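# Place tube rack inside fume hood and close sash

## Task

Set the tube rack on the fume hood's work surface so the whole rack lies past the orange tape line, standing upright with each tube seated all the way down in a hole; close the sash completely. The task fails if the rack or any tube reaches the floor, or if the robot tips over or is left leaning. The result must hold without the robot supporting it, so release everything and pull the robot away at the end.

## Robot and tools

ROBOT. TidyBot++: a mobile base 0.54 m long, 0.50 m wide and 0.38 m tall on four powered casters. It carries one seven-joint arm ending in a two-finger gripper. The shoulder sits 0.12 m ahead of the base centre and 0.68 m above the floor. base_camera is fixed on the base. wrist_camera looks along the hand. At the start the arm is folded with the hand pointing down, reaching up to 0.08 m past the base front, with the elbow up to 1.15 m high.

FRAMES. Base frame: origin on the floor below the base centre, x forward, y left, z up. hand_pose is reported in this frame. It is the point between the finger pads; its z axis runs out along the fingers and its y axis is the closing direction. The odometry frame is the base frame as it was at the scene's start. base_odometry comes from wheel turns only, so slip counts as motion, and it drifts by centimetres and degrees over many moves. Heading is positive to the left, in -3.142 to 3.142. base_tilt is in degrees, positive when the robot leans forward or right.

execute_actions(actions, cameras). actions is a list holding one action, or none to just read state and images. An action may contain base, joints, or both, plus optional speeds. All its motions start together.
- base: exactly one key. These are offsets from where the base last reported itself, not places. translate_m: metres, forward positive, -2 to 2. strafe_m: metres sideways, left positive, -2 to 2. rotate_rad: radians, counter-clockwise from above positive, -6.3 to 6.3.
- joints: one object for the single arm. Each value is an absolute target in radians, keyed by name. joint_1_rad: any angle; turns the arm about vertical, and positive is clockwise from above, opposite to rotate_rad. joint_2_rad: shoulder, -2.249 to 2.249. joint_3_rad: any angle. joint_4_rad: elbow, -2.579 to 2.579. joint_5_rad: any angle. joint_6_rad: wrist, -2.099 to 2.099. joint_7_rad: any angle; with the hand down, positive is counter-clockwise from above, and at 1.57 the fingers open toward left and right. gripper_pos: 0 (open, about 85 mm between pads) to 1 (closed). The pad gap is roughly 85 x (1 - gripper_pos) mm. The any-angle joints take the short way, so turn them in steps under half a turn. Done tolerances: ±0.039 for joints 1 to 4, ±0.056 for joints 5 to 7, ±0.03 for the gripper.
- speeds: top-speed caps for this action only. translate_m and strafe_m take 0.05 to 0.5 m/s; rotate_rad takes 0.1 to 1.57 rad/s. The defaults are the maxima. A base move needing over 8.667 s at its cap is refused, and no action runs beyond 15 s.
- cameras: a list of "base_camera", "wrist_camera" or "all". Omitted, null or ["all"] gives both; [] gives none.
An unknown key or an out-of-range number refuses the call, and nothing moves. A joint or base left out may still be driving toward an earlier target.

wait(seconds): 0 to 10. Nothing new is commanded; it returns state and images.
zoom_image(camera, region): camera is base_camera (644x364 pinhole) or wrist_camera (644x476 fisheye). region is [x0, y0, x1, y1] in image pixels from the top-left corner, at most 504 by 504.
read_manual(section): only "licences"; it moves nothing.
finished_scene(scene): pass the current scene's number once the goal holds by itself. This is final.

ARM GEOMETRY. The upper arm is 0.42 m, the forearm 0.31 m, and the hand 0.31 m to the hand point. With joint_1_rad = 0, joint_3_rad = 3.14 and joint_5_rad = 0, the arm moves in the base's x-z plane. Each segment's lean from vertical (forward positive) is: upper = j2, forearm = j2 - j4, hand = j2 - j4 - j6. The hand point is the sum of length times sin of each lean ahead of the shoulder, and the sum of length times cos above it. A downward-pointing hand reaches at most about 0.94 m above the floor, and only close in. Closed fingertips reach about 20 mm beyond the hand point.

RESULT LINES. base_status and joint_status report how each motion ended. done means it reached the target; for the base this only means the wheels turned enough. off_target means it stopped short and may keep pushing. contact_stop and time_out mean the target was dropped and the position held. not_followed, together with "joint command not followed" and a cause line, means a self-collision check withheld the arm targets; the gripper part still runs. limit_stop_at_motor_heat follows a heat stop; resend the target. A gripper closed on an object reads off_target at the object's width. joint_positions gives readings. motor_effort is a percentage of motor maximum, with the action's peak in brackets. on_its_own covers uncommanded motion. The pictures line names the image order. ARM HIT means a hard hit against the base or the arm itself. MOTOR HOT warns at 60 °C; OVER-TEMPERATURE FAULT at 75 °C makes the arm sink.

CAUTIONS. Friction leaves joints slightly off target. To correct, send each joint its last command plus (desired minus read). Do not do this while blocked, and never command a read angle while holding a load, because the arm sags and can sink further. A blocked base keeps shoving. Driving while the arm is caught above about 0.8 m can topple the robot, and pushing or pulling sideways on a raised hand can lift wheels. Torque sensors over 104.5 N m (joints 1 to 4) or 51.3 N m (joints 5 to 7) freeze the arm for 10 s; the base keeps going. Avoid drops, slams and hard pushes, and don't hold loads for long. Objects may get a brief outside nudge. Suggested order: find the rack, grasp it firmly, carry it low, set it down upright past the tape, check the tubes are seated, release, close the sash fully, and back away.

Each tool is called after ">>>" by a JSON object that holds its "api" and its "payload".

## Session

>>> {"api": "execute_actions", "payload": {"actions": []}}

Scene clock: 0.00 s.
base_odometry: x=+0.000 y=+0.000 heading=+0.000 (m, m, rad; odometry frame)
base_tilt: forward=+1.0 right=+0.2 (deg)
base_status: not commanded
joint_positions: joint_1_rad=-0.036 joint_2_rad=-0.358 joint_3_rad=+3.099 joint_4_rad=-2.544 joint_5_rad=-0.003 joint_6_rad=-0.864 joint_7_rad=+1.590 gripper_pos=+0.000
joint_status: not commanded
motor_effort: joint_1_rad=+0 joint_2_rad=-1 joint_3_rad=+0 joint_4_rad=+18 joint_5_rad=-1 joint_6_rad=+2 joint_7_rad=+0 (%)
hand_pose: x=+0.2558 y=+0.0110 z=+0.5842 quat_wxyz=(+0.005, +0.998, +0.047, +0.046) (m; base frame)
pictures: base_camera, wrist_camera
Images, in order (width x height): base_camera 644x364, wrist_camera 644x476.

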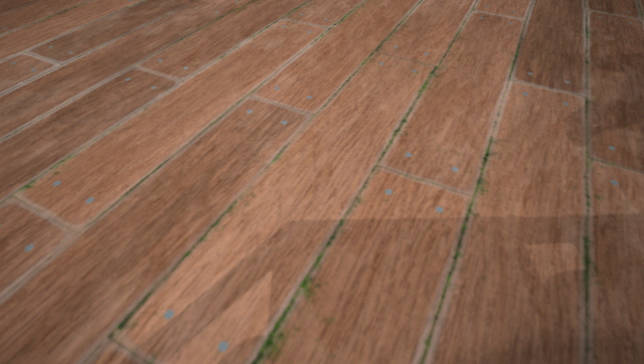

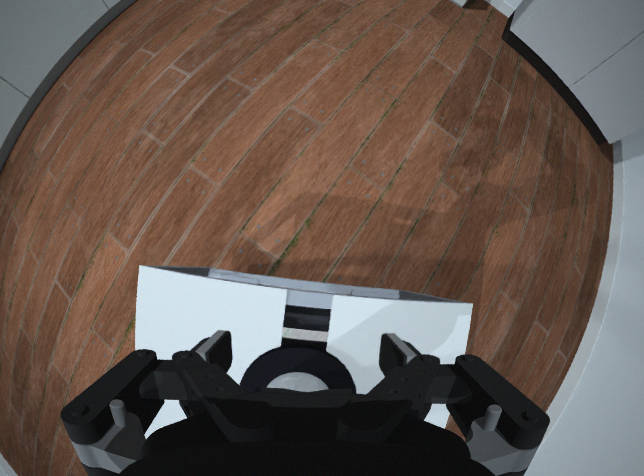

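>>> {"api": "execute_actions", "payload": {"actions": [{"joints":{"joint_2_rad":-0.36,"joint_4_rad":-2.2,"joint_6_rad":0.0}}], "cameras": ["wrist_camera"]}}

>>> {"api": "execute_actions", "payload": {"actions": [{"base":{"rotate_rad":3.14}}], "cameras": ["wrist_camera"]}}

Scene clock: 2.27 s.
base_odometry: x=+0.000 y=+0.000 heading=+0.000 (m, m, rad; odometry frame)
base_tilt: forward=+0.9 right=+0.2 (deg)
base_status: not commanded
joint_positions: joint_1_rad=-0.036 joint_2_rad=-0.358 joint_3_rad=+3.099 joint_4_rad=-2.207 joint_5_rad=-0.003 joint_6_rad=-0.027 joint_7_rad=+1.590 gripper_pos=+0.000
joint_status: all done
motor_effort: joint_1_rad=+1(1) joint_2_rad=-8(9) joint_3_rad=+0(0) joint_4_rad=+24(24) joint_5_rad=-1(0) joint_6_rad=+8(9) joint_7_rad=-1(1) (%)
hand_pose: x=+0.5687 y=+0.0390 z=+0.8959 quat_wxyz=(-0.012, +0.805, +0.042, +0.591) (m; base frame)
pictures: wrist_camera
Images, in order (width x height): wrist_camera 644x476.

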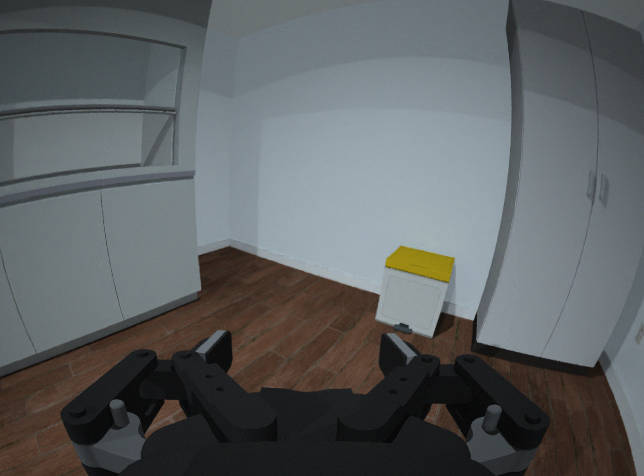

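Scene clock: 5.60 s.
base_odometry: x=+0.000 y=+0.000 heading=+3.139 (m, m, rad; odometry frame)
base_tilt: forward=+1.0 right=+0.2 (deg)
base_status: done
joint_positions: joint_1_rad=-0.036 joint_2_rad=-0.358 joint_3_rad=+3.099 joint_4_rad=-2.207 joint_5_rad=-0.003 joint_6_rad=-0.027 joint_7_rad=+1.590 gripper_pos=+0.000
joint_status: not commanded
motor_effort: joint_1_rad=+1(1) joint_2_rad=-8(9) joint_3_rad=+0(1) joint_4_rad=+24(24) joint_5_rad=-1(1) joint_6_rad=+9(9) joint_7_rad=-1(1) (%)
hand_pose: x=+0.5687 y=+0.0390 z=+0.8959 quat_wxyz=(-0.012, +0.805, +0.042, +0.591) (m; base frame)
pictures: wrist_camera
Images, in order (width x height): wrist_camera 644x476.

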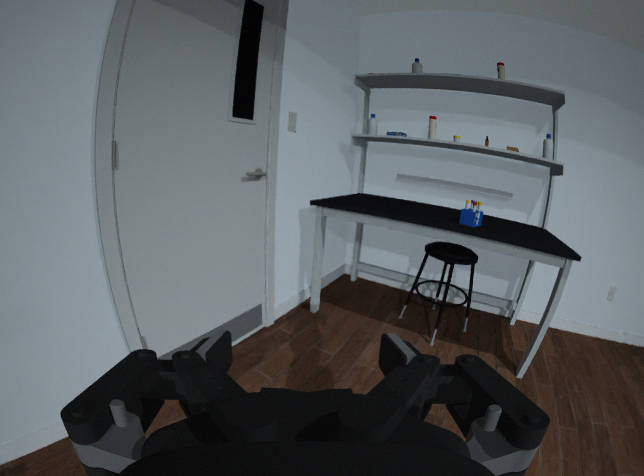

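>>> {"api": "execute_actions", "payload": {"actions": [{"base":{"rotate_rad":-0.6}}], "cameras": []}}

>>> {"api": "execute_actions", "payload": {"actions": [{"base":{"translate_m":0.7},"joints":{"joint_2_rad":-0.5,"joint_4_rad":-2.0,"joint_6_rad":-0.4}}]}}

Scene clock: 8.07 s.
base_odometry: x=+0.000 y=+0.000 heading=+2.541 (m, m, rad; odometry frame)
base_tilt: forward=+1.0 right=+0.2 (deg)
base_status: done
joint_positions: joint_1_rad=-0.036 joint_2_rad=-0.358 joint_3_rad=+3.100 joint_4_rad=-2.207 joint_5_rad=-0.003 joint_6_rad=-0.027 joint_7_rad=+1.590 gripper_pos=+0.000
joint_status: not commanded
motor_effort: joint_1_rad=+0(1) joint_2_rad=-7(9) joint_3_rad=+0(1) joint_4_rad=+24(24) joint_5_rad=+0(1) joint_6_rad=+9(9) joint_7_rad=-1(1) (%)
hand_pose: x=+0.5688 y=+0.0385 z=+0.8960 quat_wxyz=(-0.011, +0.805, +0.041, +0.591) (m; base frame)
pictures: none
No camera images: the call's "cameras" was empty. Leave "cameras" out to get every camera's image.

Scene clock: 10.83 s.
base_odometry: x=-0.577 y=+0.397 heading=+2.540 (m, m, rad; odometry frame)
base_tilt: forward=+1.0 right=+0.3 (deg)
base_status: done
joint_positions: joint_1_rad=-0.036 joint_2_rad=-0.495 joint_3_rad=+3.100 joint_4_rad=-2.011 joint_5_rad=-0.003 joint_6_rad=-0.366 joint_7_rad=+1.590 gripper_pos=+0.000
joint_status: all done
motor_effort: joint_1_rad=+0(1) joint_2_rad=-2(8) joint_3_rad=+0(1) joint_4_rad=+24(26) joint_5_rad=-1(0) joint_6_rad=+9(10) joint_7_rad=-1(1) (%)
hand_pose: x=+0.5272 y=+0.0373 z=+0.9737 quat_wxyz=(-0.009, +0.807, +0.042, +0.589) (m; base frame)
pictures: base_camera, wrist_camera
Images, in order (width x height): base_camera 644x364, wrist_camera 644x476.

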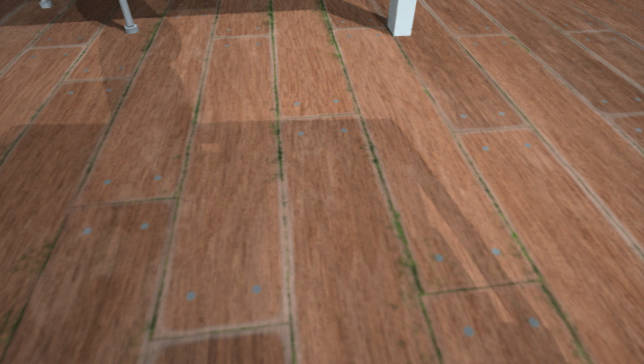

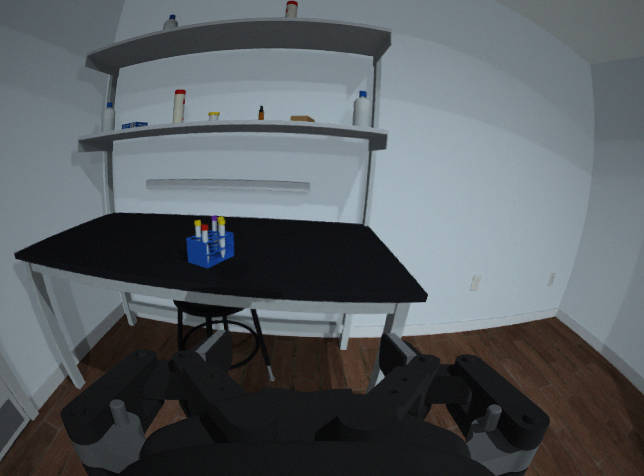

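>>> {"api": "execute_actions", "payload": {"actions": [{"base":{"strafe_m":0.45}}], "cameras": []}}

>>> {"api": "execute_actions", "payload": {"actions": [{"base":{"translate_m":0.35}}]}}

Scene clock: 13.87 s.
base_odometry: x=-0.832 y=+0.026 heading=+2.539 (m, m, rad; odometry frame)
base_tilt: forward=+1.0 right=+0.2 (deg)
base_status: done
joint_positions: joint_1_rad=-0.036 joint_2_rad=-0.495 joint_3_rad=+3.098 joint_4_rad=-2.011 joint_5_rad=-0.003 joint_6_rad=-0.367 joint_7_rad=+1.590 gripper_pos=+0.000
joint_status: not commanded
motor_effort: joint_1_rad=+0(2) joint_2_rad=-4(4) joint_3_rad=+0(2) joint_4_rad=+24(25) joint_5_rad=-1(1) joint_6_rad=+8(9) joint_7_rad=-1(1) (%)
hand_pose: x=+0.5271 y=+0.0379 z=+0.9736 quat_wxyz=(-0.009, +0.807, +0.043, +0.589) (m; base frame)
pictures: none
No camera images: the call's "cameras" was empty. Leave "cameras" out to get every camera's image.

Scene clock: 15.90 s.
base_odometry: x=-1.121 y=+0.224 heading=+2.540 (m, m, rad; odometry frame)
base_tilt: forward=+1.0 right=+0.2 (deg)
base_status: done
joint_positions: joint_1_rad=-0.036 joint_2_rad=-0.495 joint_3_rad=+3.098 joint_4_rad=-2.010 joint_5_rad=-0.003 joint_6_rad=-0.368 joint_7_rad=+1.590 gripper_pos=+0.000
joint_status: not commanded
motor_effort: joint_1_rad=+0(0) joint_2_rad=-3(8) joint_3_rad=+0(1) joint_4_rad=+24(26) joint_5_rad=-1(1) joint_6_rad=+9(10) joint_7_rad=-1(1) (%)
hand_pose: x=+0.5271 y=+0.0379 z=+0.9735 quat_wxyz=(-0.009, +0.807, +0.043, +0.588) (m; base frame)
pictures: base_camera, wrist_camera
Images, in order (width x height): base_camera 644x364, wrist_camera 644x476.

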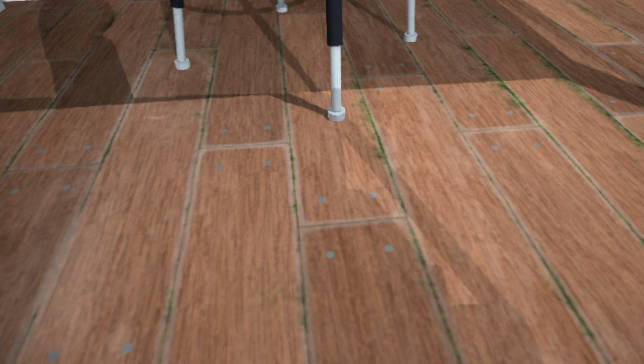

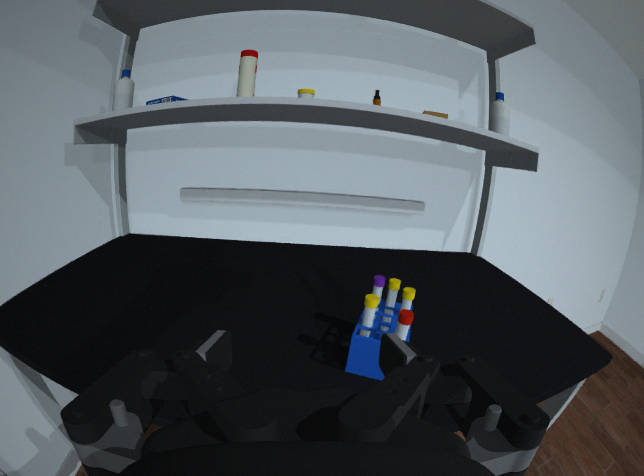

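>>> {"api": "execute_actions", "payload": {"actions": [{"base":{"translate_m":-0.3}}], "cameras": []}}

>>> {"api": "execute_actions", "payload": {"actions": [{"base":{"strafe_m":-0.1},"joints":{"joint_1_rad":0,"joint_2_rad":0,"joint_4_rad":-2.48,"joint_6_rad":0.73}}]}}

Scene clock: 20.03 s.
base_odometry: x=-0.873 y=+0.054 heading=+2.540 (m, m, rad; odometry frame)
base_tilt: forward=+1.0 right=+0.2 (deg)
base_status: done
joint_positions: joint_1_rad=-0.036 joint_2_rad=-0.502 joint_3_rad=+3.098 joint_4_rad=-2.010 joint_5_rad=-0.003 joint_6_rad=-0.368 joint_7_rad=+1.590 gripper_pos=+0.000
joint_status: not commanded
motor_effort: joint_1_rad=+0(1) joint_2_rad=-4(6) joint_3_rad=+0(2) joint_4_rad=+24(26) joint_5_rad=-1(1) joint_6_rad=+9(9) joint_7_rad=-1(1) (%)
hand_pose: x=+0.5252 y=+0.0379 z=+0.9760 quat_wxyz=(-0.009, +0.806, +0.043, +0.591) (m; base frame)
pictures: none
No camera images: the call's "cameras" was empty. Leave "cameras" out to get every camera's image.

Scene clock: 21.80 s.
base_odometry: x=-0.816 y=+0.136 heading=+2.539 (m, m, rad; odometry frame)
base_tilt: forward=+1.0 right=+0.3 (deg)
base_status: done
joint_positions: joint_1_rad=-0.028 joint_2_rad=-0.018 joint_3_rad=+3.099 joint_4_rad=-2.465 joint_5_rad=-0.003 joint_6_rad=+0.696 joint_7_rad=+1.590 gripper_pos=+0.000
joint_status: all done
motor_effort: joint_1_rad=+0(1) joint_2_rad=-15(16) joint_3_rad=+0(2) joint_4_rad=+18(25) joint_5_rad=+0(0) joint_6_rad=+9(9) joint_7_rad=-1(1) (%)
hand_pose: x=+0.6171 y=+0.0362 z=+0.8049 quat_wxyz=(-0.016, +0.767, +0.033, +0.640) (m; base frame)
pictures: base_camera, wrist_camera
Images, in order (width x height): base_camera 644x364, wrist_camera 644x476.

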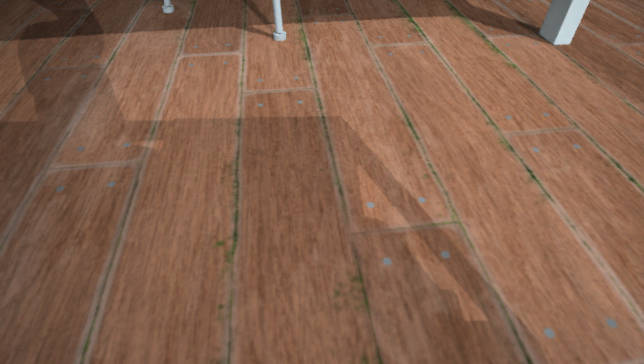

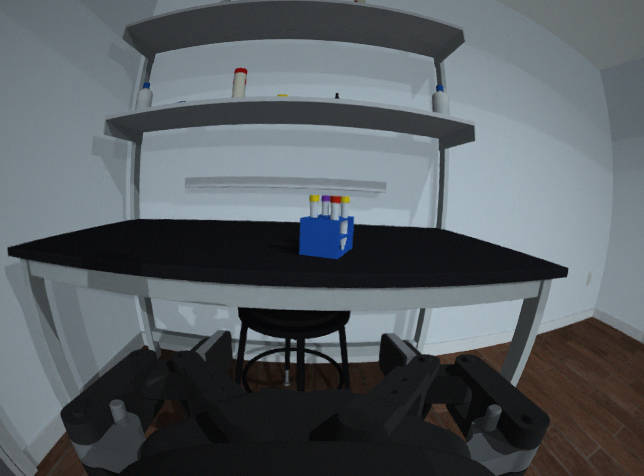

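>>> {"api": "execute_actions", "payload": {"actions": [{"base":{"translate_m":0.2}}]}}

>>> {"api": "zoom_image", "payload": {"camera": "wrist_camera", "region": [220,150,420,320]}}

Scene clock: 24.57 s.
base_odometry: x=-0.981 y=+0.250 heading=+2.539 (m, m, rad; odometry frame)
base_tilt: forward=+1.0 right=+0.2 (deg)
base_status: done
joint_positions: joint_1_rad=-0.027 joint_2_rad=-0.011 joint_3_rad=+3.099 joint_4_rad=-2.468 joint_5_rad=-0.003 joint_6_rad=+0.696 joint_7_rad=+1.590 gripper_pos=+0.000
joint_status: not commanded
motor_effort: joint_1_rad=+1(0) joint_2_rad=-15(18) joint_3_rad=-1(0) joint_4_rad=+18(19) joint_5_rad=-1(0) joint_6_rad=+10(9) joint_7_rad=-1(1) (%)
hand_pose: x=+0.6171 y=+0.0358 z=+0.8006 quat_wxyz=(-0.016, +0.770, +0.033, +0.637) (m; base frame)
pictures: base_camera, wrist_camera
Images, in order (width x height): base_camera 644x364, wrist_camera 644x476.

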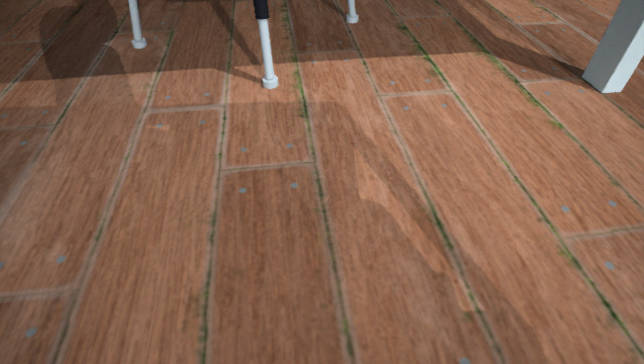

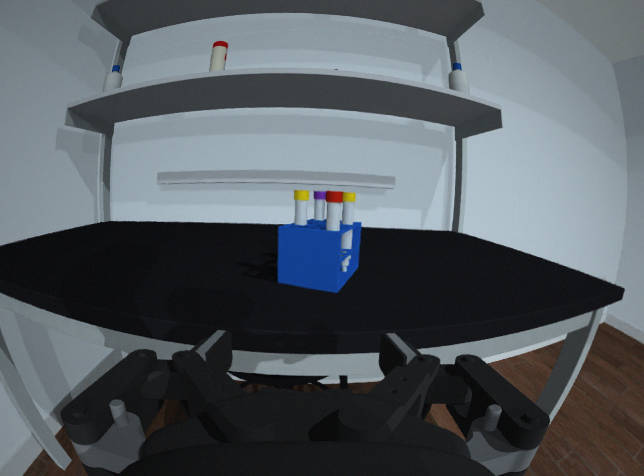

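Region (220, 150, 420, 320) of wrist_camera's 644x476 image, scaled by 2.520; it fills the top 428 rows of this view, and the rest is white.

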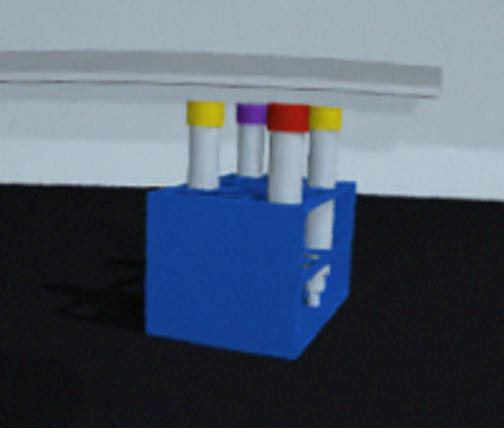

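>>> {"api": "execute_actions", "payload": {"actions": [{"base":{"rotate_rad":-0.3}}], "cameras": []}}

>>> {"api": "execute_actions", "payload": {"actions": [{"base":{"strafe_m":0.26}}]}}

Scene clock: 27.23 s.
base_odometry: x=-0.982 y=+0.250 heading=+2.240 (m, m, rad; odometry frame)
base_tilt: forward=+1.0 right=+0.2 (deg)
base_status: done
joint_positions: joint_1_rad=-0.017 joint_2_rad=-0.011 joint_3_rad=+3.100 joint_4_rad=-2.468 joint_5_rad=-0.003 joint_6_rad=+0.696 joint_7_rad=+1.590 gripper_pos=+0.000
joint_status: not commanded
motor_effort: joint_1_rad=+1(3) joint_2_rad=-15(16) joint_3_rad=-1(2) joint_4_rad=+18(18) joint_5_rad=-1(1) joint_6_rad=+9(10) joint_7_rad=-1(1) (%)
hand_pose: x=+0.6174 y=+0.0303 z=+0.8006 quat_wxyz=(-0.012, +0.770, +0.029, +0.637) (m; base frame)
pictures: none
No camera images: the call's "cameras" was empty. Leave "cameras" out to get every camera's image.

Scene clock: 29.03 s.
base_odometry: x=-1.186 y=+0.089 heading=+2.239 (m, m, rad; odometry frame)
base_tilt: forward=+1.0 right=+0.2 (deg)
base_status: done
joint_positions: joint_1_rad=-0.016 joint_2_rad=-0.011 joint_3_rad=+3.099 joint_4_rad=-2.468 joint_5_rad=-0.003 joint_6_rad=+0.697 joint_7_rad=+1.590 gripper_pos=+0.000
joint_status: not commanded
motor_effort: joint_1_rad=-1(1) joint_2_rad=-15(16) joint_3_rad=-1(2) joint_4_rad=+18(19) joint_5_rad=-1(2) joint_6_rad=+9(9) joint_7_rad=-1(1) (%)
hand_pose: x=+0.6175 y=+0.0300 z=+0.8006 quat_wxyz=(-0.012, +0.770, +0.029, +0.637) (m; base frame)
pictures: base_camera, wrist_camera
Images, in order (width x height): base_camera 644x364, wrist_camera 644x476.

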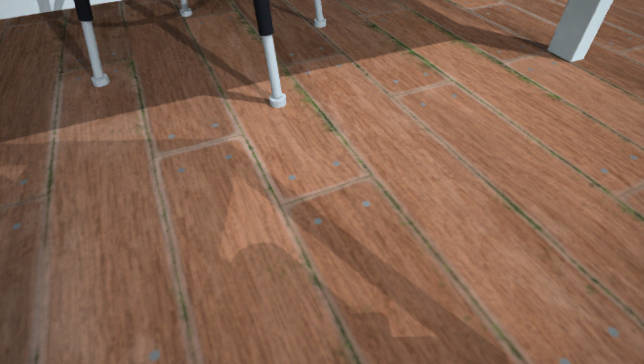

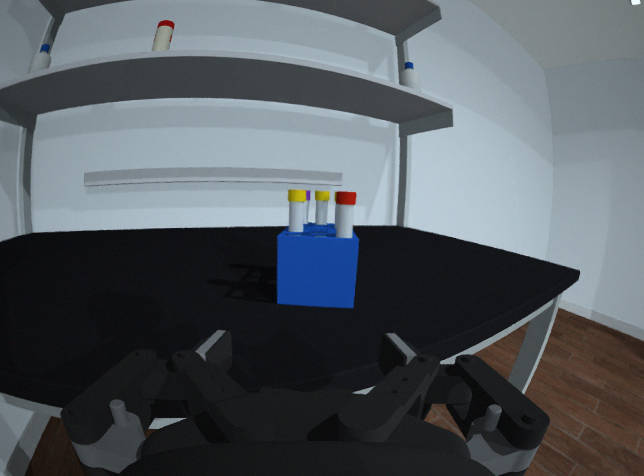

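>>> {"api": "execute_actions", "payload": {"actions": [{"base":{"translate_m":0.08},"joints":{"joint_1_rad":0.03},"speeds":{"translate_m":0.1}}], "cameras": ["wrist_camera"]}}

Scene clock: 31.57 s.
base_odometry: x=-1.236 y=+0.152 heading=+2.239 (m, m, rad; odometry frame)
base_tilt: forward=+1.0 right=+0.2 (deg)
base_status: done
joint_positions: joint_1_rad=+0.009 joint_2_rad=-0.011 joint_3_rad=+3.099 joint_4_rad=-2.469 joint_5_rad=-0.003 joint_6_rad=+0.697 joint_7_rad=+1.590 gripper_pos=+0.000
joint_status: all done
motor_effort: joint_1_rad=+1(2) joint_2_rad=-14(16) joint_3_rad=-1(0) joint_4_rad=+18(19) joint_5_rad=-1(1) joint_6_rad=+10(9) joint_7_rad=-1(1) (%)
hand_pose: x=+0.6177 y=+0.0176 z=+0.7999 quat_wxyz=(-0.004, +0.771, +0.019, +0.637) (m; base frame)
pictures: wrist_camera
Images, in order (width x height): wrist_camera 644x476.

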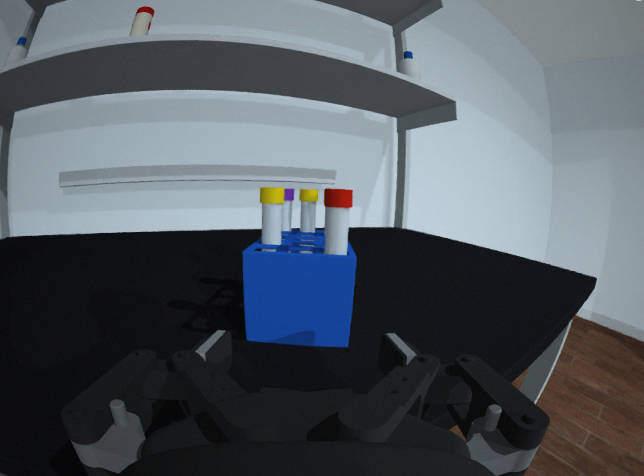

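>>> {"api": "execute_actions", "payload": {"actions": [{"base":{"translate_m":0.09},"joints":{"joint_1_rad":0.015},"speeds":{"translate_m":0.05}}], "cameras": ["wrist_camera"]}}

Scene clock: 34.43 s.
base_odometry: x=-1.292 y=+0.222 heading=+2.239 (m, m, rad; odometry frame)
base_tilt: forward=+1.0 right=+0.2 (deg)
base_status: done
joint_positions: joint_1_rad=+0.009 joint_2_rad=-0.011 joint_3_rad=+3.099 joint_4_rad=-2.470 joint_5_rad=-0.003 joint_6_rad=+0.697 joint_7_rad=+1.590 gripper_pos=+0.000
joint_status: all done
motor_effort: joint_1_rad=+0(1) joint_2_rad=-16(17) joint_3_rad=-1(1) joint_4_rad=+18(19) joint_5_rad=-1(1) joint_6_rad=+8(9) joint_7_rad=-1(1) (%)
hand_pose: x=+0.6177 y=+0.0176 z=+0.7997 quat_wxyz=(-0.004, +0.771, +0.019, +0.637) (m; base frame)
pictures: wrist_camera
Images, in order (width x height): wrist_camera 644x476.

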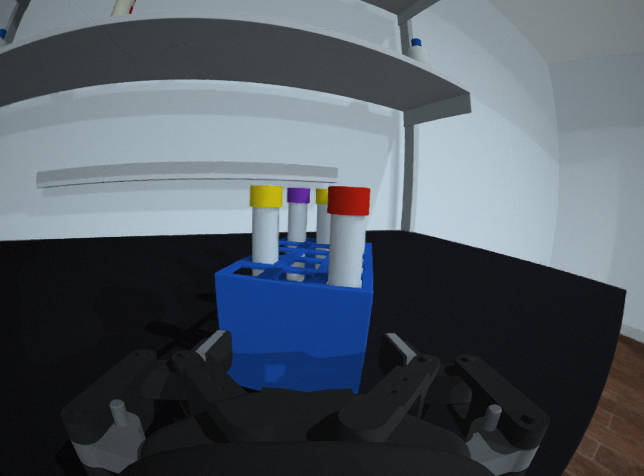

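>>> {"api": "execute_actions", "payload": {"actions": [{"joints":{"joint_1_rad":-0.03}}], "cameras": []}}

>>> {"api": "execute_actions", "payload": {"actions": [{"base":{"translate_m":0.05},"speeds":{"translate_m":0.05}}], "cameras": ["wrist_camera"]}}

Scene clock: 35.73 s.
base_odometry: x=-1.292 y=+0.222 heading=+2.239 (m, m, rad; odometry frame)
base_tilt: forward=+1.0 right=+0.2 (deg)
base_status: not commanded
joint_positions: joint_1_rad=-0.013 joint_2_rad=-0.011 joint_3_rad=+3.099 joint_4_rad=-2.470 joint_5_rad=-0.003 joint_6_rad=+0.697 joint_7_rad=+1.590 gripper_pos=+0.000
joint_status: all done
motor_effort: joint_1_rad=+0(1) joint_2_rad=-15(16) joint_3_rad=+0(1) joint_4_rad=+18(18) joint_5_rad=+0(1) joint_6_rad=+9(8) joint_7_rad=-1(1) (%)
hand_pose: x=+0.6172 y=+0.0283 z=+0.7997 quat_wxyz=(-0.011, +0.771, +0.027, +0.637) (m; base frame)
pictures: none
No camera images: the call's "cameras" was empty. Leave "cameras" out to get every camera's image.

Scene clock: 37.20 s.
base_odometry: x=-1.323 y=+0.261 heading=+2.239 (m, m, rad; odometry frame)
base_tilt: forward=+1.0 right=+0.2 (deg)
base_status: done
joint_positions: joint_1_rad=-0.013 joint_2_rad=-0.011 joint_3_rad=+3.099 joint_4_rad=-2.470 joint_5_rad=-0.003 joint_6_rad=+0.697 joint_7_rad=+1.590 gripper_pos=+0.000
joint_status: not commanded
motor_effort: joint_1_rad=+0(2) joint_2_rad=-15(17) joint_3_rad=-1(1) joint_4_rad=+18(20) joint_5_rad=-1(2) joint_6_rad=+9(9) joint_7_rad=-1(1) (%)
hand_pose: x=+0.6171 y=+0.0283 z=+0.7996 quat_wxyz=(-0.011, +0.771, +0.027, +0.636) (m; base frame)
pictures: wrist_camera
Images, in order (width x height): wrist_camera 644x476.

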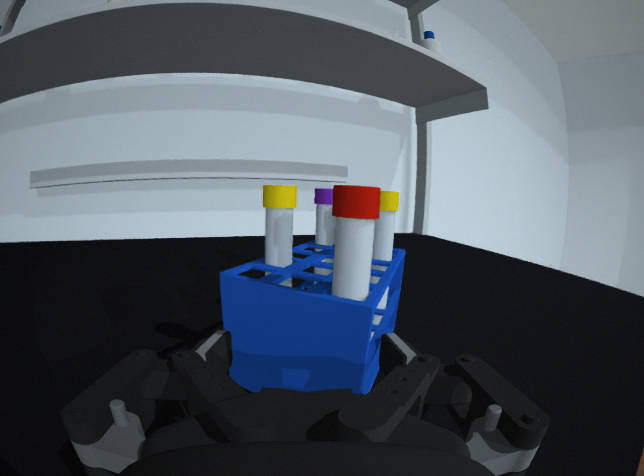

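>>> {"api": "execute_actions", "payload": {"actions": [{"base":{"translate_m":0.025},"speeds":{"translate_m":0.05}}], "cameras": ["wrist_camera"]}}

>>> {"api": "execute_actions", "payload": {"actions": [{"joints":{"gripper_pos":1}}], "cameras": ["wrist_camera"]}}

Scene clock: 38.93 s.
base_odometry: x=-1.339 y=+0.281 heading=+2.240 (m, m, rad; odometry frame)
base_tilt: forward=+1.0 right=+0.3 (deg)
base_status: done
joint_positions: joint_1_rad=-0.013 joint_2_rad=-0.011 joint_3_rad=+3.099 joint_4_rad=-2.470 joint_5_rad=-0.003 joint_6_rad=+0.697 joint_7_rad=+1.590 gripper_pos=+0.000
joint_status: not commanded
motor_effort: joint_1_rad=+1(2) joint_2_rad=-15(17) joint_3_rad=-1(1) joint_4_rad=+18(19) joint_5_rad=+0(2) joint_6_rad=+8(9) joint_7_rad=-1(1) (%)
hand_pose: x=+0.6171 y=+0.0283 z=+0.7994 quat_wxyz=(-0.011, +0.771, +0.027, +0.636) (m; base frame)
pictures: wrist_camera
Images, in order (width x height): wrist_camera 644x476.

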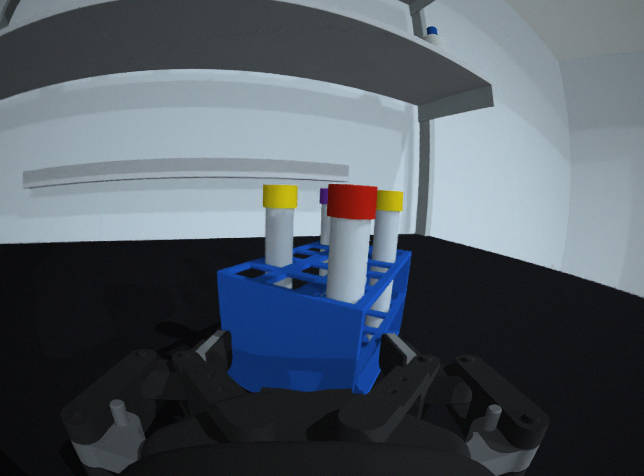

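Scene clock: 40.03 s.
base_odometry: x=-1.339 y=+0.281 heading=+2.240 (m, m, rad; odometry frame)
base_tilt: forward=+1.0 right=+0.2 (deg)
base_status: not commanded
joint_positions: joint_1_rad=-0.013 joint_2_rad=-0.011 joint_3_rad=+3.099 joint_4_rad=-2.470 joint_5_rad=-0.003 joint_6_rad=+0.697 joint_7_rad=+1.590 gripper_pos=+0.999
joint_status: all done
motor_effort: joint_1_rad=+1(0) joint_2_rad=-15(15) joint_3_rad=-1(1) joint_4_rad=+18(18) joint_5_rad=-1(1) joint_6_rad=+9(8) joint_7_rad=-1(1) (%)
hand_pose: x=+0.6171 y=+0.0283 z=+0.7994 quat_wxyz=(-0.011, +0.771, +0.027, +0.636) (m; base frame)
pictures: wrist_camera
Images, in order (width x height): wrist_camera 644x476.

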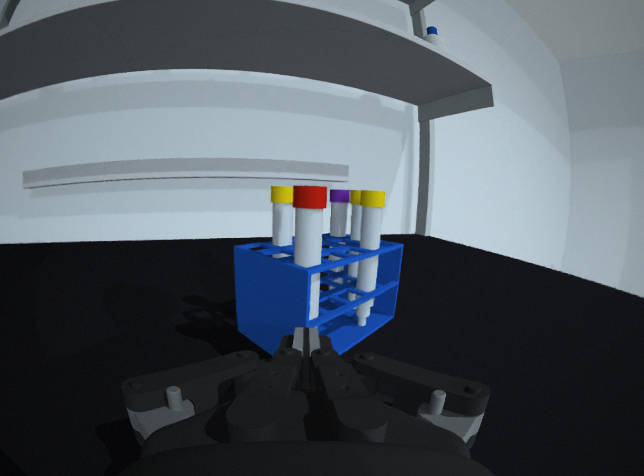

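>>> {"api": "execute_actions", "payload": {"actions": [{"joints":{"joint_1_rad":0.13}}], "cameras": []}}

>>> {"api": "execute_actions", "payload": {"actions": [{"base":{"translate_m":0.09},"speeds":{"translate_m":0.05}}], "cameras": ["wrist_camera"]}}

Scene clock: 42.47 s.
base_odometry: x=-1.339 y=+0.281 heading=+2.240 (m, m, rad; odometry frame)
base_tilt: forward=+1.0 right=+0.2 (deg)
base_status: not commanded
joint_positions: joint_1_rad=+0.109 joint_2_rad=-0.011 joint_3_rad=+3.099 joint_4_rad=-2.470 joint_5_rad=-0.003 joint_6_rad=+0.697 joint_7_rad=+1.590 gripper_pos=+0.999
joint_status: all done
motor_effort: joint_1_rad=+0(1) joint_2_rad=-15(16) joint_3_rad=-1(0) joint_4_rad=+18(18) joint_5_rad=-1(0) joint_6_rad=+9(9) joint_7_rad=-1(1) (%)
hand_pose: x=+0.6168 y=-0.0324 z=+0.7994 quat_wxyz=(+0.028, +0.771, -0.020, +0.636) (m; base frame)
pictures: none
No camera images: the call's "cameras" was empty. Leave "cameras" out to get every camera's image.

Scene clock: 44.73 s.
base_odometry: x=-1.395 y=+0.351 heading=+2.240 (m, m, rad; odometry frame)
base_tilt: forward=+1.0 right=+0.2 (deg)
base_status: done
joint_positions: joint_1_rad=+0.109 joint_2_rad=-0.010 joint_3_rad=+3.099 joint_4_rad=-2.470 joint_5_rad=-0.003 joint_6_rad=+0.697 joint_7_rad=+1.590 gripper_pos=+0.999
joint_status: not commanded
motor_effort: joint_1_rad=+1(1) joint_2_rad=-14(18) joint_3_rad=-1(0) joint_4_rad=+18(19) joint_5_rad=+0(2) joint_6_rad=+9(9) joint_7_rad=-1(1) (%)
hand_pose: x=+0.6168 y=-0.0324 z=+0.7993 quat_wxyz=(+0.028, +0.771, -0.020, +0.636) (m; base frame)
pictures: wrist_camera
Images, in order (width x height): wrist_camera 644x476.

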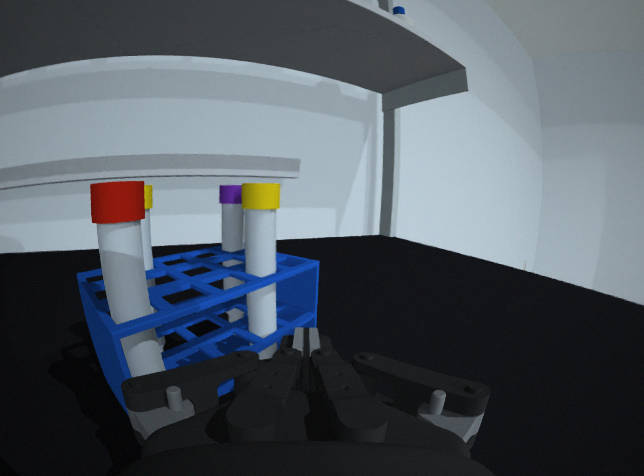

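>>> {"api": "execute_actions", "payload": {"actions": [{"base":{"translate_m":-0.07},"speeds":{"translate_m":0.1}}], "cameras": []}}

>>> {"api": "execute_actions", "payload": {"actions": [{"joints":{"joint_1_rad":0.0,"joint_4_rad":-2.43,"joint_6_rad":0.8,"joint_7_rad":0.02,"gripper_pos":0.5}}]}}

Scene clock: 47.47 s.
base_odometry: x=-1.351 y=+0.297 heading=+2.240 (m, m, rad; odometry frame)
base_tilt: forward=+1.0 right=+0.2 (deg)
base_status: done
joint_positions: joint_1_rad=+0.109 joint_2_rad=-0.010 joint_3_rad=+3.099 joint_4_rad=-2.471 joint_5_rad=-0.003 joint_6_rad=+0.697 joint_7_rad=+1.590 gripper_pos=+0.999
joint_status: not commanded
motor_effort: joint_1_rad=+0(2) joint_2_rad=-14(17) joint_3_rad=-1(0) joint_4_rad=+18(19) joint_5_rad=-1(1) joint_6_rad=+9(10) joint_7_rad=-1(1) (%)
hand_pose: x=+0.6167 y=-0.0324 z=+0.7987 quat_wxyz=(+0.027, +0.772, -0.020, +0.635) (m; base frame)
pictures: none
No camera images: the call's "cameras" was empty. Leave "cameras" out to get every camera's image.

Scene clock: 49.27 s.
base_odometry: x=-1.351 y=+0.297 heading=+2.240 (m, m, rad; odometry frame)
base_tilt: forward=+1.0 right=+0.2 (deg)
base_status: not commanded
joint_positions: joint_1_rad=+0.025 joint_2_rad=-0.010 joint_3_rad=+3.099 joint_4_rad=-2.448 joint_5_rad=-0.003 joint_6_rad=+0.764 joint_7_rad=+0.034 gripper_pos=+0.500
joint_status: all done
motor_effort: joint_1_rad=+0(1) joint_2_rad=-16(16) joint_3_rad=-1(0) joint_4_rad=+18(18) joint_5_rad=-1(1) joint_6_rad=+9(9) joint_7_rad=-1(0) (%)
hand_pose: x=+0.6273 y=+0.0095 z=+0.8308 quat_wxyz=(-0.469, +0.538, -0.512, +0.478) (m; base frame)
pictures: base_camera, wrist_camera
Images, in order (width x height): base_camera 644x364, wrist_camera 644x476.

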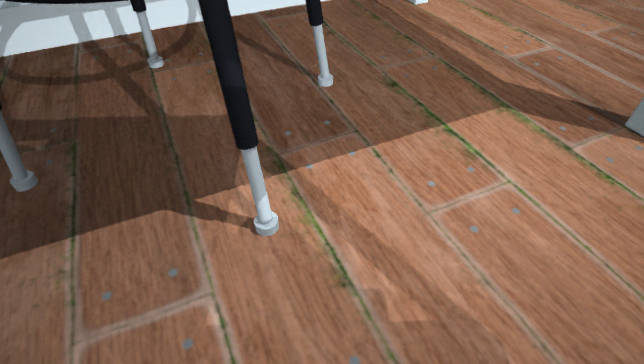

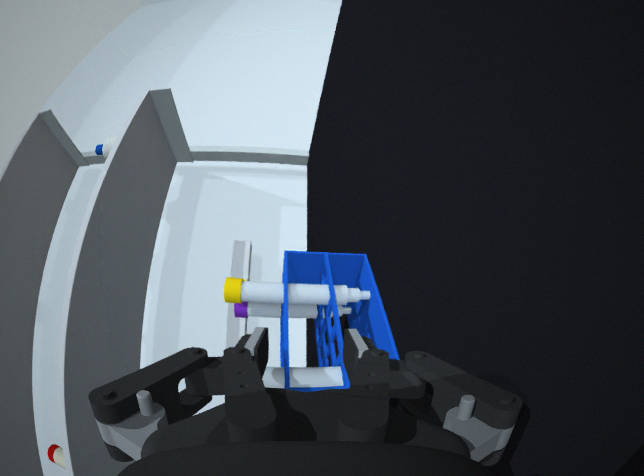

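>>> {"api": "execute_actions", "payload": {"actions": [{"joints":{"joint_1_rad":-0.04,"joint_4_rad":-2.40,"joint_6_rad":0.83,"gripper_pos":0.7}}], "cameras": []}}

>>> {"api": "execute_actions", "payload": {"actions": [{"base":{"translate_m":0.05},"speeds":{"translate_m":0.05}}], "cameras": ["wrist_camera"]}}

Scene clock: 51.20 s.
base_odometry: x=-1.351 y=+0.297 heading=+2.240 (m, m, rad; odometry frame)
base_tilt: forward=+1.0 right=+0.2 (deg)
base_status: not commanded
joint_positions: joint_1_rad=-0.018 joint_2_rad=-0.010 joint_3_rad=+3.099 joint_4_rad=-2.414 joint_5_rad=-0.003 joint_6_rad=+0.794 joint_7_rad=+0.034 gripper_pos=+0.700
joint_status: all done
motor_effort: joint_1_rad=-1(2) joint_2_rad=-17(16) joint_3_rad=+0(0) joint_4_rad=+19(19) joint_5_rad=+0(0) joint_6_rad=+9(10) joint_7_rad=+0(0) (%)
hand_pose: x=+0.6358 y=+0.0318 z=+0.8579 quat_wxyz=(-0.496, +0.532, -0.486, +0.484) (m; base frame)
pictures: none
No camera images: the call's "cameras" was empty. Leave "cameras" out to get every camera's image.

Scene clock: 52.67 s.
base_odometry: x=-1.382 y=+0.336 heading=+2.240 (m, m, rad; odometry frame)
base_tilt: forward=+1.0 right=+0.2 (deg)
base_status: done
joint_positions: joint_1_rad=-0.018 joint_2_rad=-0.010 joint_3_rad=+3.099 joint_4_rad=-2.414 joint_5_rad=-0.003 joint_6_rad=+0.794 joint_7_rad=+0.034 gripper_pos=+0.700
joint_status: not commanded
motor_effort: joint_1_rad=+0(2) joint_2_rad=-16(20) joint_3_rad=-1(3) joint_4_rad=+19(20) joint_5_rad=-1(1) joint_6_rad=+9(10) joint_7_rad=-1(0) (%)
hand_pose: x=+0.6359 y=+0.0319 z=+0.8579 quat_wxyz=(-0.496, +0.532, -0.486, +0.484) (m; base frame)
pictures: wrist_camera
Images, in order (width x height): wrist_camera 644x476.

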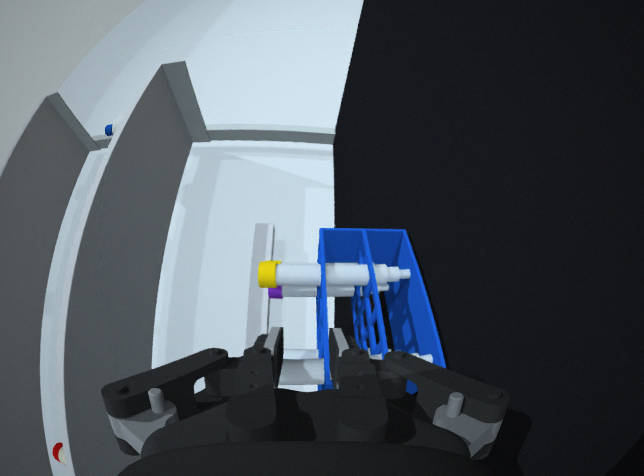

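>>> {"api": "execute_actions", "payload": {"actions": [{"joints":{"joint_4_rad":-2.45}}], "cameras": ["wrist_camera"]}}

>>> {"api": "execute_actions", "payload": {"actions": [{"base":{"translate_m":0.04},"speeds":{"translate_m":0.05}}], "cameras": ["wrist_camera"]}}

Scene clock: 54.37 s.
base_odometry: x=-1.382 y=+0.336 heading=+2.240 (m, m, rad; odometry frame)
base_tilt: forward=+1.0 right=+0.2 (deg)
base_status: not commanded
joint_positions: joint_1_rad=-0.018 joint_2_rad=-0.010 joint_3_rad=+3.099 joint_4_rad=-2.442 joint_5_rad=-0.003 joint_6_rad=+0.794 joint_7_rad=+0.034 gripper_pos=+0.700
joint_status: all done
motor_effort: joint_1_rad=+0(0) joint_2_rad=-16(16) joint_3_rad=+0(1) joint_4_rad=+18(20) joint_5_rad=+0(0) joint_6_rad=+9(10) joint_7_rad=-1(0) (%)
hand_pose: x=+0.6288 y=+0.0315 z=+0.8432 quat_wxyz=(-0.489, +0.539, -0.492, +0.477) (m; base frame)
pictures: wrist_camera
Images, in order (width x height): wrist_camera 644x476.

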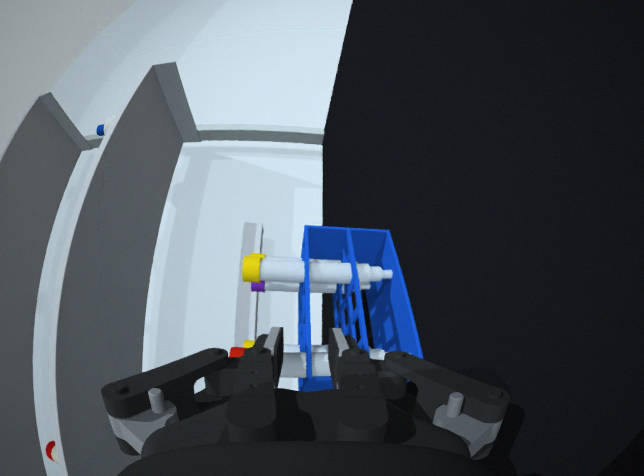

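Scene clock: 55.63 s.
base_odometry: x=-1.408 y=+0.367 heading=+2.240 (m, m, rad; odometry frame)
base_tilt: forward=+1.0 right=+0.3 (deg)
base_status: done
joint_positions: joint_1_rad=-0.018 joint_2_rad=-0.010 joint_3_rad=+3.099 joint_4_rad=-2.442 joint_5_rad=-0.003 joint_6_rad=+0.795 joint_7_rad=+0.034 gripper_pos=+0.700
joint_status: not commanded
motor_effort: joint_1_rad=+0(2) joint_2_rad=-15(18) joint_3_rad=-1(1) joint_4_rad=+19(19) joint_5_rad=+0(0) joint_6_rad=+9(10) joint_7_rad=-1(1) (%)
hand_pose: x=+0.6288 y=+0.0315 z=+0.8432 quat_wxyz=(-0.489, +0.539, -0.492, +0.477) (m; base frame)
pictures: wrist_camera
Images, in order (width x height): wrist_camera 644x476.

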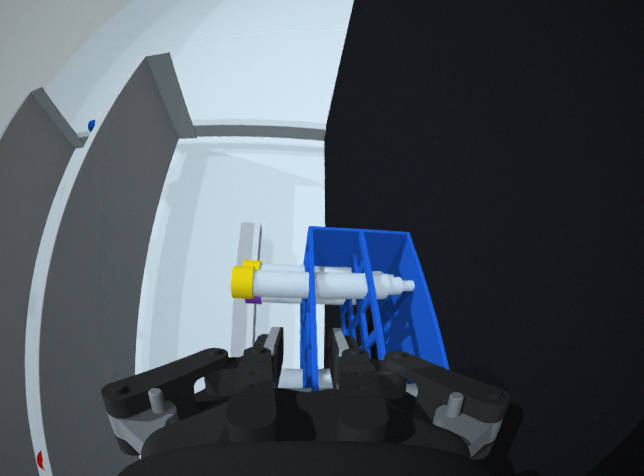

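Further in, then close.

>>> {"api": "execute_actions", "payload": {"actions": [{"base":{"translate_m":0.035},"speeds":{"translate_m":0.05}}], "cameras": ["wrist_camera"]}}

>>> {"api": "execute_actions", "payload": {"actions": [{"joints":{"gripper_pos":1}}], "cameras": []}}

>>> {"api": "execute_actions", "payload": {"actions": [{"joints":{"joint_2_rad":-0.12,"joint_6_rad":0.9}}], "cameras": ["wrist_camera"]}}

Scene clock: 57.77 s.
base_odometry: x=-1.430 y=+0.395 heading=+2.241 (m, m, rad; odometry frame)
base_tilt: forward=+1.0 right=+0.2 (deg)
base_status: done
joint_positions: joint_1_rad=-0.018 joint_2_rad=-0.010 joint_3_rad=+3.099 joint_4_rad=-2.442 joint_5_rad=-0.003 joint_6_rad=+0.795 joint_7_rad=+0.034 gripper_pos=+0.700
joint_status: not commanded
motor_effort: joint_1_rad=+1(1) joint_2_rad=-15(18) joint_3_rad=-1(1) joint_4_rad=+18(20) joint_5_rad=+0(1) joint_6_rad=+9(9) joint_7_rad=-1(1) (%)
hand_pose: x=+0.6288 y=+0.0315 z=+0.8433 quat_wxyz=(-0.489, +0.539, -0.492, +0.477) (m; base frame)
pictures: wrist_camera
Images, in order (width x height): wrist_camera 644x476.

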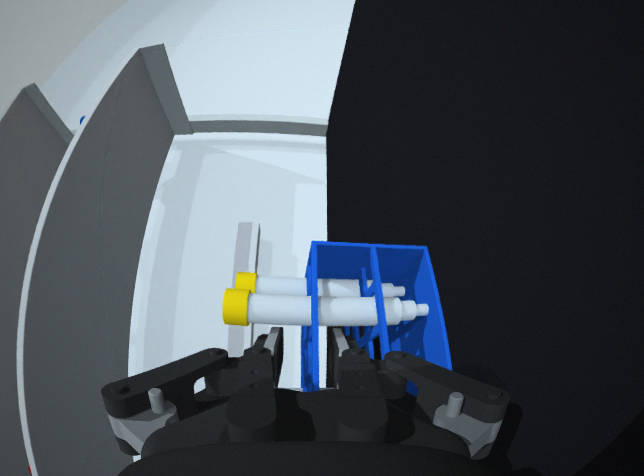

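Scene clock: 58.60 s.
base_odometry: x=-1.429 y=+0.395 heading=+2.241 (m, m, rad; odometry frame)
base_tilt: forward=+1.0 right=+0.3 (deg)
base_status: not commanded
joint_positions: joint_1_rad=-0.018 joint_2_rad=-0.009 joint_3_rad=+3.099 joint_4_rad=-2.444 joint_5_rad=-0.003 joint_6_rad=+0.804 joint_7_rad=+0.034 gripper_pos=+0.981
joint_status: all done
motor_effort: joint_1_rad=+0(0) joint_2_rad=-14(17) joint_3_rad=+0(0) joint_4_rad=+18(20) joint_5_rad=-1(1) joint_6_rad=+8(10) joint_7_rad=-1(1) (%)
hand_pose: x=+0.6286 y=+0.0315 z=+0.8450 quat_wxyz=(-0.491, +0.538, -0.491, +0.479) (m; base frame)
pictures: none
No camera images: the call's "cameras" was empty. Leave "cameras" out to get every camera's image.

Scene clock: 59.63 s.
base_odometry: x=-1.429 y=+0.395 heading=+2.241 (m, m, rad; odometry frame)
base_tilt: forward=+1.0 right=+0.2 (deg)
base_status: not commanded
joint_positions: joint_1_rad=-0.018 joint_2_rad=-0.100 joint_3_rad=+3.099 joint_4_rad=-2.447 joint_5_rad=-0.003 joint_6_rad=+0.861 joint_7_rad=+0.034 gripper_pos=+0.981
joint_status: all done
motor_effort: joint_1_rad=+0(0) joint_2_rad=-14(18) joint_3_rad=-1(0) joint_4_rad=+21(21) joint_5_rad=-1(1) joint_6_rad=+10(11) joint_7_rad=-1(1) (%)
hand_pose: x=+0.6099 y=+0.0311 z=+0.9065 quat_wxyz=(-0.526, +0.501, -0.455, +0.515) (m; base frame)
pictures: wrist_camera
Images, in order (width x height): wrist_camera 644x476.

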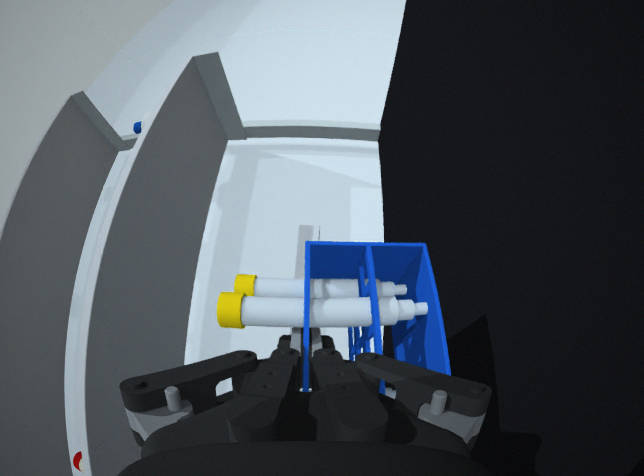

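>>> {"api": "execute_actions", "payload": {"actions": [{"base":{"translate_m":-0.6},"speeds":{"translate_m":0.25}}], "cameras": []}}

>>> {"api": "execute_actions", "payload": {"actions": [{"base":{"rotate_rad":-0.9},"speeds":{"rotate_rad":0.4},"joints":{"joint_2_rad":-0.3,"joint_4_rad":-2.3,"joint_6_rad":0.5}}]}}

Scene clock: 63.97 s.
base_odometry: x=-1.057 y=-0.076 heading=+2.240 (m, m, rad; odometry frame)
base_tilt: forward=+1.0 right=+0.3 (deg)
base_status: done
joint_positions: joint_1_rad=-0.019 joint_2_rad=-0.104 joint_3_rad=+3.099 joint_4_rad=-2.448 joint_5_rad=-0.003 joint_6_rad=+0.861 joint_7_rad=+0.034 gripper_pos=+0.981
joint_status: not commanded
motor_effort: joint_1_rad=+1(2) joint_2_rad=-14(17) joint_3_rad=-1(2) joint_4_rad=+21(22) joint_5_rad=-1(0) joint_6_rad=+11(11) joint_7_rad=+0(1) (%)
hand_pose: x=+0.6088 y=+0.0318 z=+0.9080 quat_wxyz=(-0.527, +0.500, -0.454, +0.516) (m; base frame)
pictures: none
No camera images: the call's "cameras" was empty. Leave "cameras" out to get every camera's image.

Scene clock: 66.80 s.
base_odometry: x=-1.057 y=-0.076 heading=+1.342 (m, m, rad; odometry frame)
base_tilt: forward=+1.0 right=+0.2 (deg)
base_status: done
joint_positions: joint_1_rad=-0.022 joint_2_rad=-0.281 joint_3_rad=+3.099 joint_4_rad=-2.319 joint_5_rad=-0.003 joint_6_rad=+0.529 joint_7_rad=+0.034 gripper_pos=+0.981
joint_status: all done
motor_effort: joint_1_rad=+0(2) joint_2_rad=-10(16) joint_3_rad=+0(2) joint_4_rad=+24(25) joint_5_rad=-1(2) joint_6_rad=+10(11) joint_7_rad=-1(1) (%)
hand_pose: x=+0.5922 y=+0.0340 z=+0.9632 quat_wxyz=(-0.520, +0.509, -0.458, +0.510) (m; base frame)
pictures: base_camera, wrist_camera
Images, in order (width x height): base_camera 644x364, wrist_camera 644x476.

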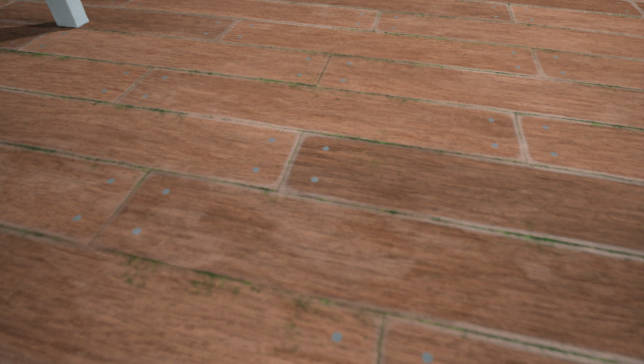

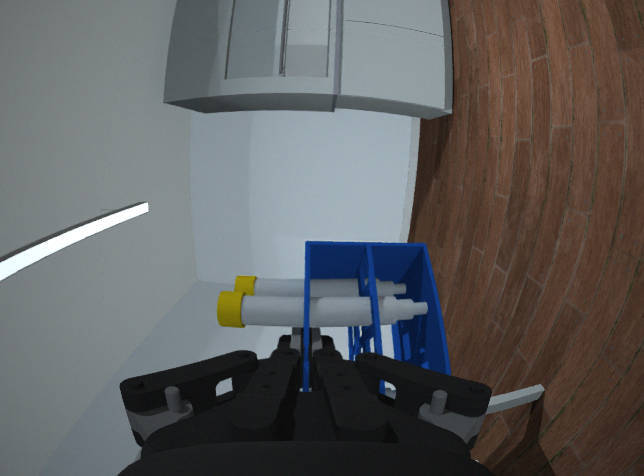

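>>> {"api": "execute_actions", "payload": {"actions": [{"base":{"rotate_rad":-0.15},"speeds":{"rotate_rad":0.4}}], "cameras": []}}

>>> {"api": "execute_actions", "payload": {"actions": [{"base":{"strafe_m":-1.3},"speeds":{"strafe_m":0.3}}]}}

Scene clock: 68.93 s.
base_odometry: x=-1.057 y=-0.076 heading=+1.193 (m, m, rad; odometry frame)
base_tilt: forward=+1.0 right=+0.3 (deg)
base_status: done
joint_positions: joint_1_rad=-0.024 joint_2_rad=-0.281 joint_3_rad=+3.099 joint_4_rad=-2.319 joint_5_rad=-0.003 joint_6_rad=+0.529 joint_7_rad=+0.034 gripper_pos=+0.981
joint_status: not commanded
motor_effort: joint_1_rad=+0(2) joint_2_rad=-11(12) joint_3_rad=+0(2) joint_4_rad=+24(24) joint_5_rad=+0(1) joint_6_rad=+11(10) joint_7_rad=-1(1) (%)
hand_pose: x=+0.5921 y=+0.0348 z=+0.9632 quat_wxyz=(-0.520, +0.510, -0.458, +0.510) (m; base frame)
pictures: none
No camera images: the call's "cameras" was empty. Leave "cameras" out to get every camera's image.

Scene clock: 74.23 s.
base_odometry: x=+0.151 y=-0.557 heading=+1.192 (m, m, rad; odometry frame)
base_tilt: forward=+1.0 right=+0.2 (deg)
base_status: done
joint_positions: joint_1_rad=-0.024 joint_2_rad=-0.281 joint_3_rad=+3.099 joint_4_rad=-2.319 joint_5_rad=-0.003 joint_6_rad=+0.529 joint_7_rad=+0.034 gripper_pos=+0.981
joint_status: not commanded
motor_effort: joint_1_rad=+1(1) joint_2_rad=-10(11) joint_3_rad=+0(3) joint_4_rad=+24(25) joint_5_rad=-1(1) joint_6_rad=+11(10) joint_7_rad=-1(1) (%)
hand_pose: x=+0.5921 y=+0.0350 z=+0.9631 quat_wxyz=(-0.520, +0.510, -0.458, +0.510) (m; base frame)
pictures: base_camera, wrist_camera
Images, in order (width x height): base_camera 644x364, wrist_camera 644x476.

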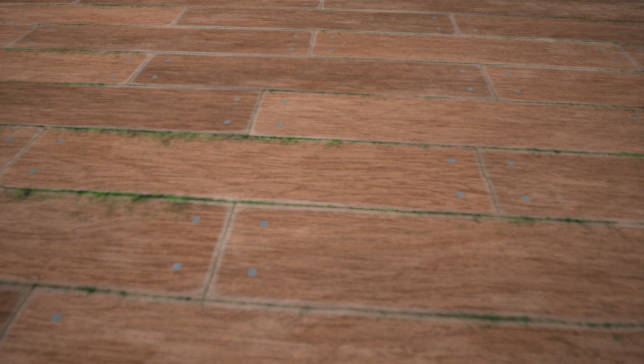

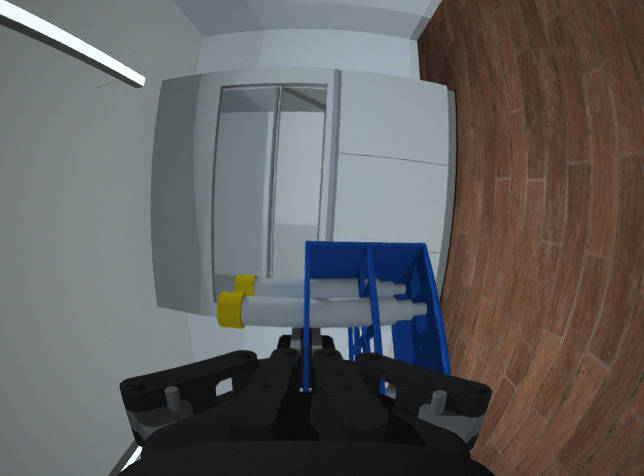

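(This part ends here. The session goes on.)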